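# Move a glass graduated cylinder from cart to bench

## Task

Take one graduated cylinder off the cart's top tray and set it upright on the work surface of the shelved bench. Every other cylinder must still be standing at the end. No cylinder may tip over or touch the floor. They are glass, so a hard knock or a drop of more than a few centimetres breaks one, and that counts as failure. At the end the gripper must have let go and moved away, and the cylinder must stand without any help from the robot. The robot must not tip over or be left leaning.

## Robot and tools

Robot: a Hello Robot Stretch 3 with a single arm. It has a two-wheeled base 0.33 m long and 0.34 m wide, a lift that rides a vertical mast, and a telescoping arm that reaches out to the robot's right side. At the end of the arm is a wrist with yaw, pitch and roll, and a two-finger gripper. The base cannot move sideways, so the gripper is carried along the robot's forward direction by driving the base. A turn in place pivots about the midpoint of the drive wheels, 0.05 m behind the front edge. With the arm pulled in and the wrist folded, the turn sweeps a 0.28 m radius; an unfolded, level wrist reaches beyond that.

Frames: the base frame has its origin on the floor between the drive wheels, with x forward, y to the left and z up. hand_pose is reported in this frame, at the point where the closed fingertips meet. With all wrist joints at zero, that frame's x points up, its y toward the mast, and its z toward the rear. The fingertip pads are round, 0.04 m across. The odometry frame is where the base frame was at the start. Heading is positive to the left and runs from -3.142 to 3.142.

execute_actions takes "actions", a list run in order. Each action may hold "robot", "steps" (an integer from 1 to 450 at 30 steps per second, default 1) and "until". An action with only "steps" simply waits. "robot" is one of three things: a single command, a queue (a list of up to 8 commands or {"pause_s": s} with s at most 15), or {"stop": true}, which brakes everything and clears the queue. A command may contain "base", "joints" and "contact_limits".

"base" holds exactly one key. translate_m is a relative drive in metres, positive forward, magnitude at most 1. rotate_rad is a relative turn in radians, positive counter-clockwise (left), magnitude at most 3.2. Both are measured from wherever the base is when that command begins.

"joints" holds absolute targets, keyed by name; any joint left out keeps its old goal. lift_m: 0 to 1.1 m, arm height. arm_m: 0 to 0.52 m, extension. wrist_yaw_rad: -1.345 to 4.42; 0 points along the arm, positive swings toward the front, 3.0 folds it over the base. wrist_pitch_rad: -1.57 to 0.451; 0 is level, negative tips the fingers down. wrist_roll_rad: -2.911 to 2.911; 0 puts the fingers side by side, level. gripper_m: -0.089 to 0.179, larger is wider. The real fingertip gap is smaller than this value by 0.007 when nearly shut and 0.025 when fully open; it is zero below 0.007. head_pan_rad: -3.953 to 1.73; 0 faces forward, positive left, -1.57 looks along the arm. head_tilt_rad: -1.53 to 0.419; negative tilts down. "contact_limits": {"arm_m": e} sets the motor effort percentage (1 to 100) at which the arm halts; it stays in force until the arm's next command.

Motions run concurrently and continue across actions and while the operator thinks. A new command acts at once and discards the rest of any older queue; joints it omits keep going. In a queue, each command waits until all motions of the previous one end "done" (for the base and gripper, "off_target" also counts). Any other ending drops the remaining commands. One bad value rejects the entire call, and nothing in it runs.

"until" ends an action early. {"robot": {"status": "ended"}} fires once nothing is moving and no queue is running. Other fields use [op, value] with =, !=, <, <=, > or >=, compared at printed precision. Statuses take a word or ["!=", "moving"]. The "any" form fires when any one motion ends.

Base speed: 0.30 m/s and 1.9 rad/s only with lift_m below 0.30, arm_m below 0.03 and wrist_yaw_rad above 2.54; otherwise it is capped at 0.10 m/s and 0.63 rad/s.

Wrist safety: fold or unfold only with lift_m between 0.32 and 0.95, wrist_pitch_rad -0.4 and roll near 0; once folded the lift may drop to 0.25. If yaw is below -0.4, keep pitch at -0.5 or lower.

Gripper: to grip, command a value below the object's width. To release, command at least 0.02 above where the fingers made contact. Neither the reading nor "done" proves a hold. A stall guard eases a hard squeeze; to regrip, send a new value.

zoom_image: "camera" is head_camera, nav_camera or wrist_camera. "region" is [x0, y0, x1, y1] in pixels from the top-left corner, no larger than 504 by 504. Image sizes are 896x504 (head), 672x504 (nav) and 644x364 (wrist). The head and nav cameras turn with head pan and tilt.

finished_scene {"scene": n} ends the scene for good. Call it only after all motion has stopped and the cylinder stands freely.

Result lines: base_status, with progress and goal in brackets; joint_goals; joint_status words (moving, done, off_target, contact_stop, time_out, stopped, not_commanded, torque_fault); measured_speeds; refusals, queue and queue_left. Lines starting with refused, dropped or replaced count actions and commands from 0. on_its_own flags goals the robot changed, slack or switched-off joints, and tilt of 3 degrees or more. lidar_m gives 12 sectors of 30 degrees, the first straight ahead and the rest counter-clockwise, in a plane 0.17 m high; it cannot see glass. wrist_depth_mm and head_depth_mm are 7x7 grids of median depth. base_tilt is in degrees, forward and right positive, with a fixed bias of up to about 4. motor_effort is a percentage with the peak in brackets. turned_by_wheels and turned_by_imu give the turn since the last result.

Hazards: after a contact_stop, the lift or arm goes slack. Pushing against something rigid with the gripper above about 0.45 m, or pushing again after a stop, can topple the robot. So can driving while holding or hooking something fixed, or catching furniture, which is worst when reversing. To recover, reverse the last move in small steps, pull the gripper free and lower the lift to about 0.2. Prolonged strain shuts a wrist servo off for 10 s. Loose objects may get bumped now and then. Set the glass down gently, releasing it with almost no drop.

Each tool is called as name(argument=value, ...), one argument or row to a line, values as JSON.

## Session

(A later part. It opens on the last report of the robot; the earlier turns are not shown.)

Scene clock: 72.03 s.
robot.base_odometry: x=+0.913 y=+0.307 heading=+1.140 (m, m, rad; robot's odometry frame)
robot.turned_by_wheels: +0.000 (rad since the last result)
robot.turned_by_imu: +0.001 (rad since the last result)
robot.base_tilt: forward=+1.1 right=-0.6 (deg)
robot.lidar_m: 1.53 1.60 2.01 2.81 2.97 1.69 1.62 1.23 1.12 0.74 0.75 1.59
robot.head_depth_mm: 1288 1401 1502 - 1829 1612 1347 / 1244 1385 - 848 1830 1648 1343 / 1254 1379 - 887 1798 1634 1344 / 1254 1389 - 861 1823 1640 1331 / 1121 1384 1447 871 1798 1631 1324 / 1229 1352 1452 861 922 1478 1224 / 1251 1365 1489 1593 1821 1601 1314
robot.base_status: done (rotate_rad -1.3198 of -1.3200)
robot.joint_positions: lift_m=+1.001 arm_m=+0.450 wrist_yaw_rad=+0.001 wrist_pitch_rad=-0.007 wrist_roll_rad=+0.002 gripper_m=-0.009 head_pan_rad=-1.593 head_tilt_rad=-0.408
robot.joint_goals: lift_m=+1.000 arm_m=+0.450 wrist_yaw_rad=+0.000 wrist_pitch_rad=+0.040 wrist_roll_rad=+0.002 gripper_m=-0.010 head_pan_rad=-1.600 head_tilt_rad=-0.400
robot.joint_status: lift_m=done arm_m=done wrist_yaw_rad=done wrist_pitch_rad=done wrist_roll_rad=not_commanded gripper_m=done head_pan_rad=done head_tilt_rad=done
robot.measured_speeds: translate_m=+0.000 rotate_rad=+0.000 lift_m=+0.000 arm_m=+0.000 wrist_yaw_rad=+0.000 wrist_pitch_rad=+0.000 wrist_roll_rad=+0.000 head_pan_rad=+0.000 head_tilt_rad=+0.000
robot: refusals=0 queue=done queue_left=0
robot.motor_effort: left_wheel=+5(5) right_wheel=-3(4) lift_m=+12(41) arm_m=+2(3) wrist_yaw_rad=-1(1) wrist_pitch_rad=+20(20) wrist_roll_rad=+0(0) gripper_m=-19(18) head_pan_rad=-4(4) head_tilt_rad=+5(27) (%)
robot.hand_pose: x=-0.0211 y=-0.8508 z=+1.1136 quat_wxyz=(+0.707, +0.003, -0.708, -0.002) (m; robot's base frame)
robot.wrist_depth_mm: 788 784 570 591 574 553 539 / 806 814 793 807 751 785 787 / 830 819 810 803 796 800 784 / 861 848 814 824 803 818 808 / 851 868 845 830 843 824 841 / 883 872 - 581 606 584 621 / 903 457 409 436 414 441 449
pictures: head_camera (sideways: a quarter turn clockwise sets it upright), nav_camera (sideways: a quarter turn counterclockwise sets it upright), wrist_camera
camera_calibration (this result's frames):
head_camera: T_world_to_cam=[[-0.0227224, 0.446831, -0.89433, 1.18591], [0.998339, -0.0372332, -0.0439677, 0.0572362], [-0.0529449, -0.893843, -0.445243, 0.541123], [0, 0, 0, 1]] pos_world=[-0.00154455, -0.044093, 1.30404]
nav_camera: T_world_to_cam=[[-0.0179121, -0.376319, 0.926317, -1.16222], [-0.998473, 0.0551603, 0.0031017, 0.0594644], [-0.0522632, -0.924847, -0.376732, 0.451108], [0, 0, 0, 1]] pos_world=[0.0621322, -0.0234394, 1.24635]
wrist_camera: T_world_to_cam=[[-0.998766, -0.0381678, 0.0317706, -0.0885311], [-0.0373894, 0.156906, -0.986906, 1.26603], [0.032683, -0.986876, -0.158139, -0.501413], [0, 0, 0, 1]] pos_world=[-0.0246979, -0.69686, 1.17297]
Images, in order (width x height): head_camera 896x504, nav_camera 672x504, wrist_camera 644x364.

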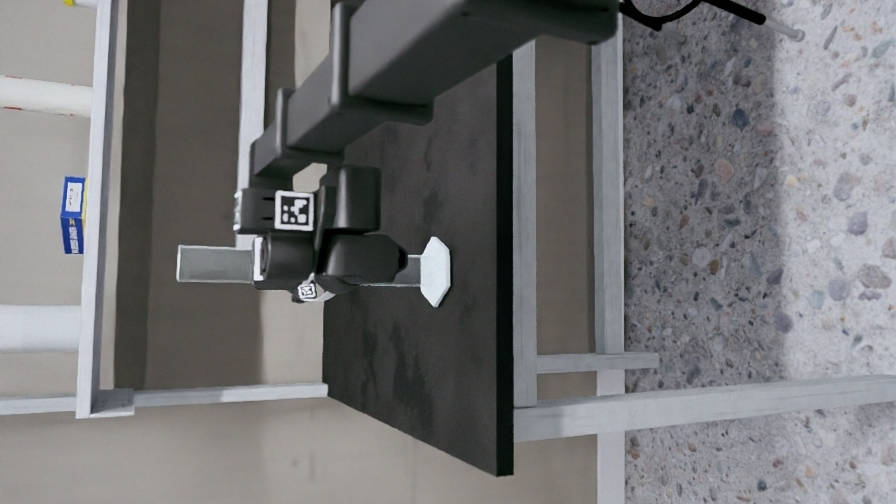

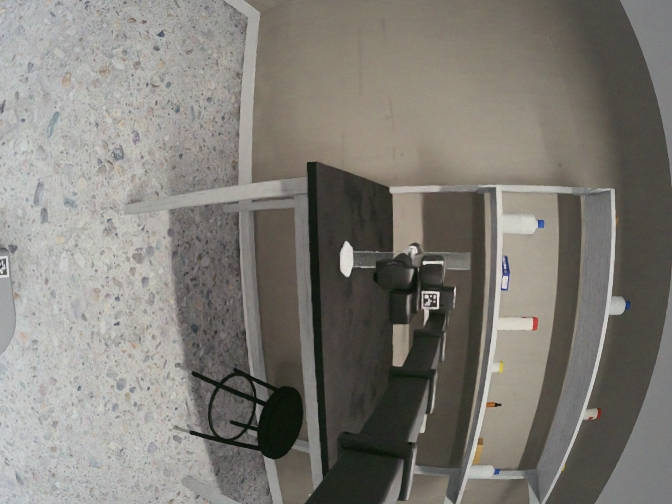

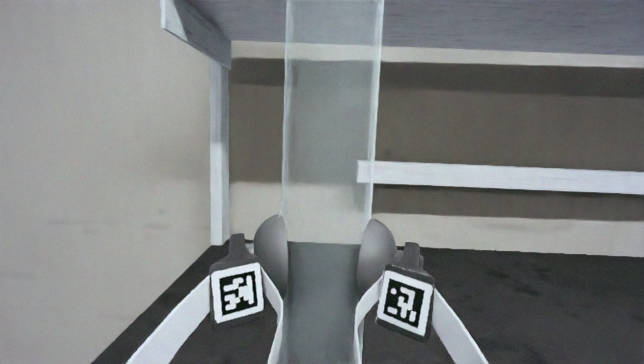

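Use the wrist pitch reading as a touchdown sensor.

execute_actions(
  actions=[
    {"robot":[{"joints":{"lift_m":0.992}},{"joints":{"lift_m":0.984}},{"joints":{"lift_m":0.976}},{"joints":{"lift_m":0.968}}],"steps":100,"until":{"robot":{"wrist_pitch_rad":[">",-0.002]}}},
    {"robot":{"joints":{"head_tilt_rad":-0.4}},"steps":30,"until":{"robot":{"status":"ended"}}},
  ],
)

Scene clock: 73.17 s.
robot.base_odometry: x=+0.913 y=+0.307 heading=+1.140 (m, m, rad; robot's odometry frame)
robot.turned_by_wheels: +0.000 (rad since the last result)
robot.turned_by_imu: +0.000 (rad since the last result)
robot.base_tilt: forward=+1.2 right=-0.4 (deg)
robot.lidar_m: 1.52 1.59 2.02 2.81 2.97 1.69 1.62 1.23 1.12 0.74 0.75 1.59
robot.head_depth_mm: 1283 1399 1507 - 1845 1627 1350 / 1247 1388 1490 829 1828 1660 1349 / 1254 1385 - 893 1812 1649 1334 / 1264 1393 - 832 1808 1635 1336 / 1117 1378 1444 873 1801 1628 1327 / 1226 1357 1448 864 925 1477 1230 / 1264 1356 1485 1585 1810 1604 1312
robot.base_status: done (rotate_rad -1.3198 of -1.3200)
robot.joint_positions: lift_m=+0.993 arm_m=+0.450 wrist_yaw_rad=+0.001 wrist_pitch_rad=+0.003 wrist_roll_rad=+0.002 gripper_m=-0.009 head_pan_rad=-1.593 head_tilt_rad=-0.408
robot.joint_goals: lift_m=+0.992 arm_m=+0.450 wrist_yaw_rad=+0.000 wrist_pitch_rad=+0.040 wrist_roll_rad=+0.002 gripper_m=-0.010 head_pan_rad=-1.600 head_tilt_rad=-0.400
robot.joint_status: lift_m=done arm_m=done wrist_yaw_rad=done wrist_pitch_rad=done wrist_roll_rad=not_commanded gripper_m=done head_pan_rad=done head_tilt_rad=done
robot.measured_speeds: translate_m=+0.000 rotate_rad=+0.000 lift_m=+0.000 arm_m=+0.000 wrist_yaw_rad=+0.000 wrist_pitch_rad=+0.000 wrist_roll_rad=+0.000 head_pan_rad=+0.000 head_tilt_rad=+0.000
robot: refusals=0 queue=done queue_left=0
robot.motor_effort: left_wheel=+5(5) right_wheel=-4(4) lift_m=+12(12) arm_m=+2(2) wrist_yaw_rad=-1(2) wrist_pitch_rad=+16(20) wrist_roll_rad=+0(0) gripper_m=-18(16) head_pan_rad=-4(4) head_tilt_rad=+5(5) (%)
robot.hand_pose: x=-0.0211 y=-0.8510 z=+1.1081 quat_wxyz=(+0.707, +0.000, -0.708, +0.001) (m; robot's base frame)
robot.wrist_depth_mm: 793 798 565 589 572 551 543 / 810 791 783 799 785 754 764 / 817 819 788 823 805 797 787 / 847 826 811 820 804 812 788 / 874 864 851 832 816 816 820 / 885 866 - 564 608 593 609 / 899 452 404 420 411 437 451
pictures: head_camera (sideways: a quarter turn clockwise sets it upright), nav_camera (sideways: a quarter turn counterclockwise sets it upright), wrist_camera
camera_calibration (this result's frames):
head_camera: T_world_to_cam=[[-0.0227227, 0.446816, -0.894337, 1.18592], [0.998339, -0.0372341, -0.0439675, 0.0572358], [-0.0529452, -0.893851, -0.445227, 0.541102], [0, 0, 0, 1]] pos_world=[-0.00154455, -0.044093, 1.30405]
nav_camera: T_world_to_cam=[[-0.0179118, -0.376302, 0.926324, -1.16223], [-0.998473, 0.0551605, 0.00310111, 0.0594652], [-0.0522635, -0.924853, -0.376716, 0.451086], [0, 0, 0, 1]] pos_world=[0.0621322, -0.0234404, 1.24635]
wrist_camera: T_world_to_cam=[[-0.998766, -0.0378586, 0.0321284, -0.0884992], [-0.0373789, 0.147328, -0.988381, 1.25415], [0.0326853, -0.988363, -0.148561, -0.514396], [0, 0, 0, 1]] pos_world=[-0.0246981, -0.696532, 1.166]
Images, in order (width x height): head_camera 896x504, nav_camera 672x504, wrist_camera 644x364.

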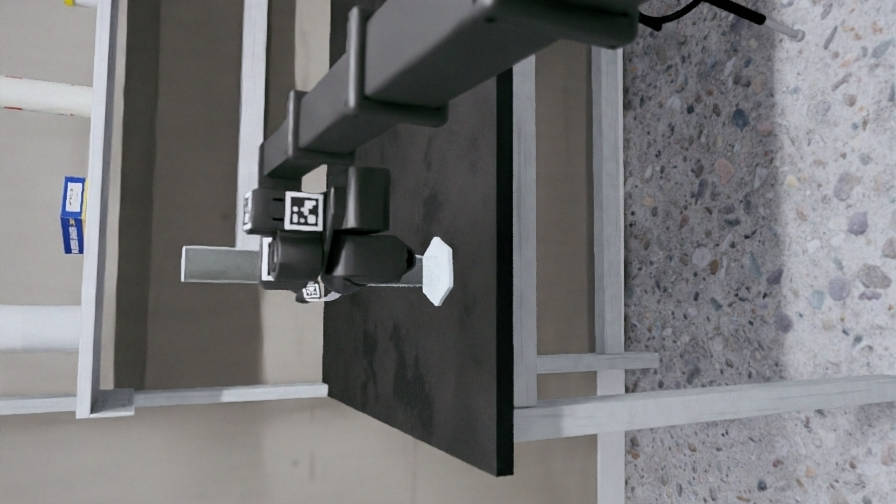

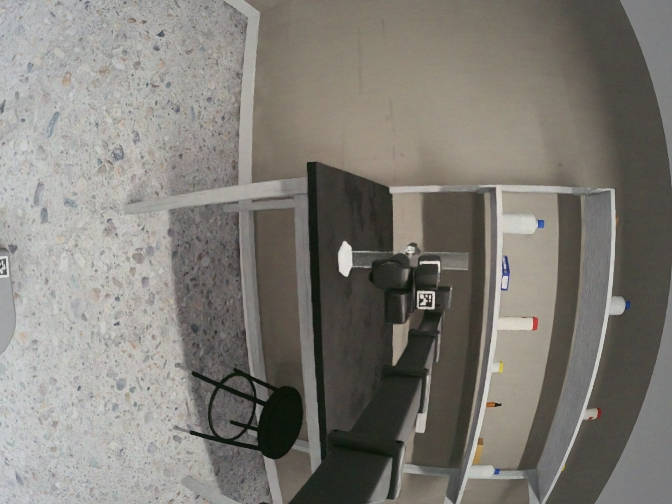

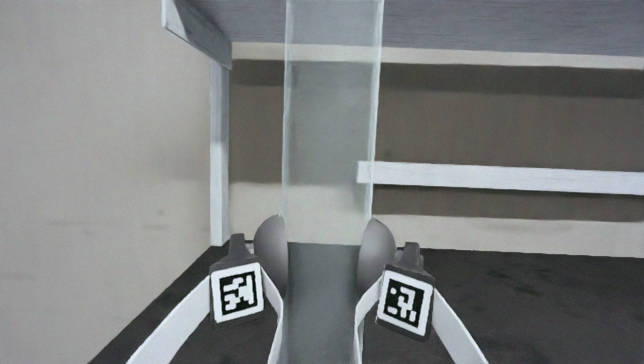

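execute_actions(
  actions=[
    {"robot":[{"joints":{"gripper_m":0.12}},{"joints":{"arm_m":0.08}}],"steps":450,"until":{"robot":{"status":"ended"}}},
  ],
)

Scene clock: 79.03 s.
robot.base_odometry: x=+0.913 y=+0.307 heading=+1.140 (m, m, rad; robot's odometry frame)
robot.turned_by_wheels: +0.000 (rad since the last result)
robot.turned_by_imu: +0.001 (rad since the last result)
robot.base_tilt: forward=+1.1 right=-0.3 (deg)
robot.lidar_m: 1.52 1.59 2.01 2.80 2.97 1.69 1.61 1.23 1.12 0.75 0.75 1.60
robot.head_depth_mm: 1284 1389 1440 1040 - - 1319 / 1249 1386 1471 - - - 1309 / 1260 1380 1472 - - - 1338 / 1253 1385 1462 - - - 1335 / 1127 1381 1446 850 1805 1634 1324 / 1223 1355 1445 863 920 1477 1227 / 1256 1365 1486 1586 1807 1621 1317
robot.base_status: done (rotate_rad -1.3198 of -1.3200)
robot.joint_positions: lift_m=+0.993 arm_m=+0.080 wrist_yaw_rad=+0.001 wrist_pitch_rad=+0.015 wrist_roll_rad=+0.002 gripper_m=+0.120 head_pan_rad=-1.593 head_tilt_rad=-0.408
robot.joint_goals: lift_m=+0.992 arm_m=+0.080 wrist_yaw_rad=+0.000 wrist_pitch_rad=+0.040 wrist_roll_rad=+0.002 gripper_m=+0.120 head_pan_rad=-1.600 head_tilt_rad=-0.400
robot.joint_status: lift_m=done arm_m=done wrist_yaw_rad=done wrist_pitch_rad=done wrist_roll_rad=not_commanded gripper_m=done head_pan_rad=done head_tilt_rad=done
robot.measured_speeds: translate_m=+0.000 rotate_rad=+0.000 lift_m=+0.000 arm_m=+0.000 wrist_yaw_rad=+0.000 wrist_pitch_rad=+0.000 wrist_roll_rad=+0.000 head_pan_rad=+0.000 head_tilt_rad=+0.000
robot: refusals=0 queue=done queue_left=0
robot.motor_effort: left_wheel=+5(5) right_wheel=-3(4) lift_m=+11(11) arm_m=-2(3) wrist_yaw_rad=-1(1) wrist_pitch_rad=+11(16) wrist_roll_rad=+0(0) gripper_m=+0(89) head_pan_rad=-4(4) head_tilt_rad=+5(5) (%)
robot.hand_pose: x=-0.0211 y=-0.4818 z=+1.1111 quat_wxyz=(+0.707, -0.004, -0.708, +0.005) (m; robot's base frame)
robot.wrist_depth_mm: - - - - - - - / - - - - 968 972 - / - - - - - - - / - - - - - - - / - - - 887 929 - - / - - 574 569 605 662 637 / - 426 426 433 444 424 466
pictures: head_camera (sideways: a quarter turn clockwise sets it upright), nav_camera (sideways: a quarter turn counterclockwise sets it upright), wrist_camera
camera_calibration (this result's frames):
head_camera: T_world_to_cam=[[-0.0227259, 0.446678, -0.894406, 1.18601], [0.998339, -0.0372407, -0.0439652, 0.0572329], [-0.0529466, -0.893919, -0.44509, 0.540923], [0, 0, 0, 1]] pos_world=[-0.00154454, -0.0440926, 1.30405]
nav_camera: T_world_to_cam=[[-0.0179085, -0.37616, 0.926382, -1.1623], [-0.998473, 0.0551609, 0.00309607, 0.0594718], [-0.0522646, -0.924911, -0.376573, 0.450901], [0, 0, 0, 1]] pos_world=[0.062132, -0.0234489, 1.24635]
wrist_camera: T_world_to_cam=[[-0.998767, -0.0374846, 0.0325469, -0.0749029], [-0.0373606, 0.135853, -0.990024, 1.199], [0.032689, -0.99002, -0.137086, -0.162638], [0, 0, 0, 1]] pos_world=[-0.0246987, -0.32671, 1.16718]
Images, in order (width x height): head_camera 896x504, nav_camera 672x504, wrist_camera 644x364.

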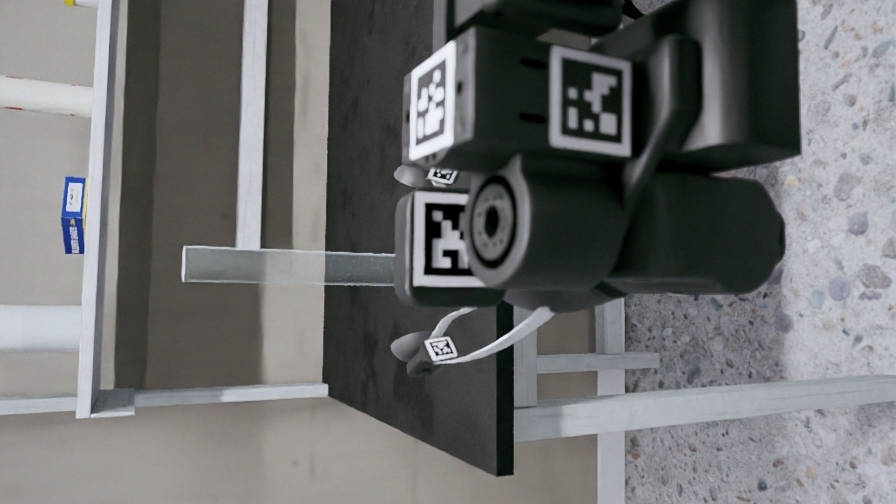

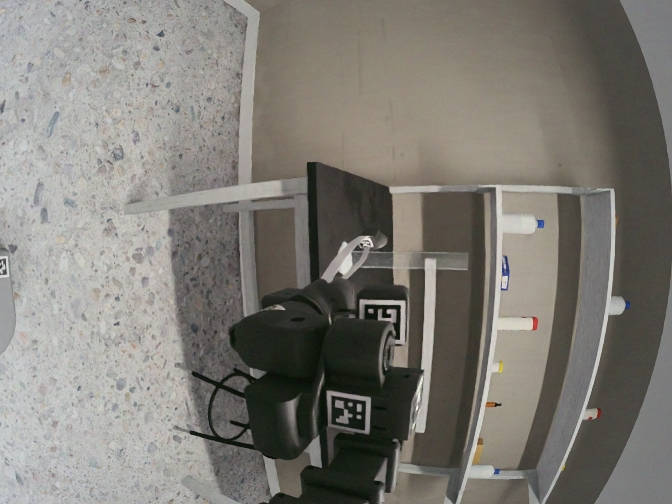

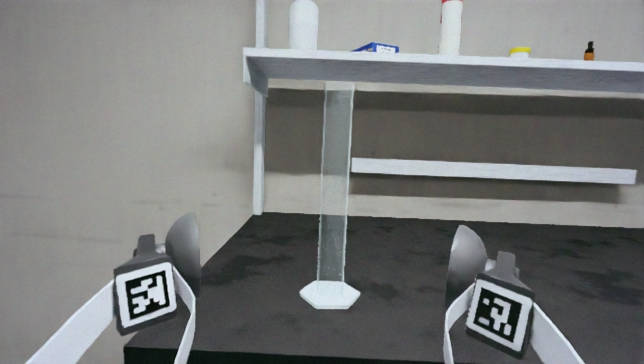

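finished_scene(
  scene=1,
)

The scene is finished: the task was done.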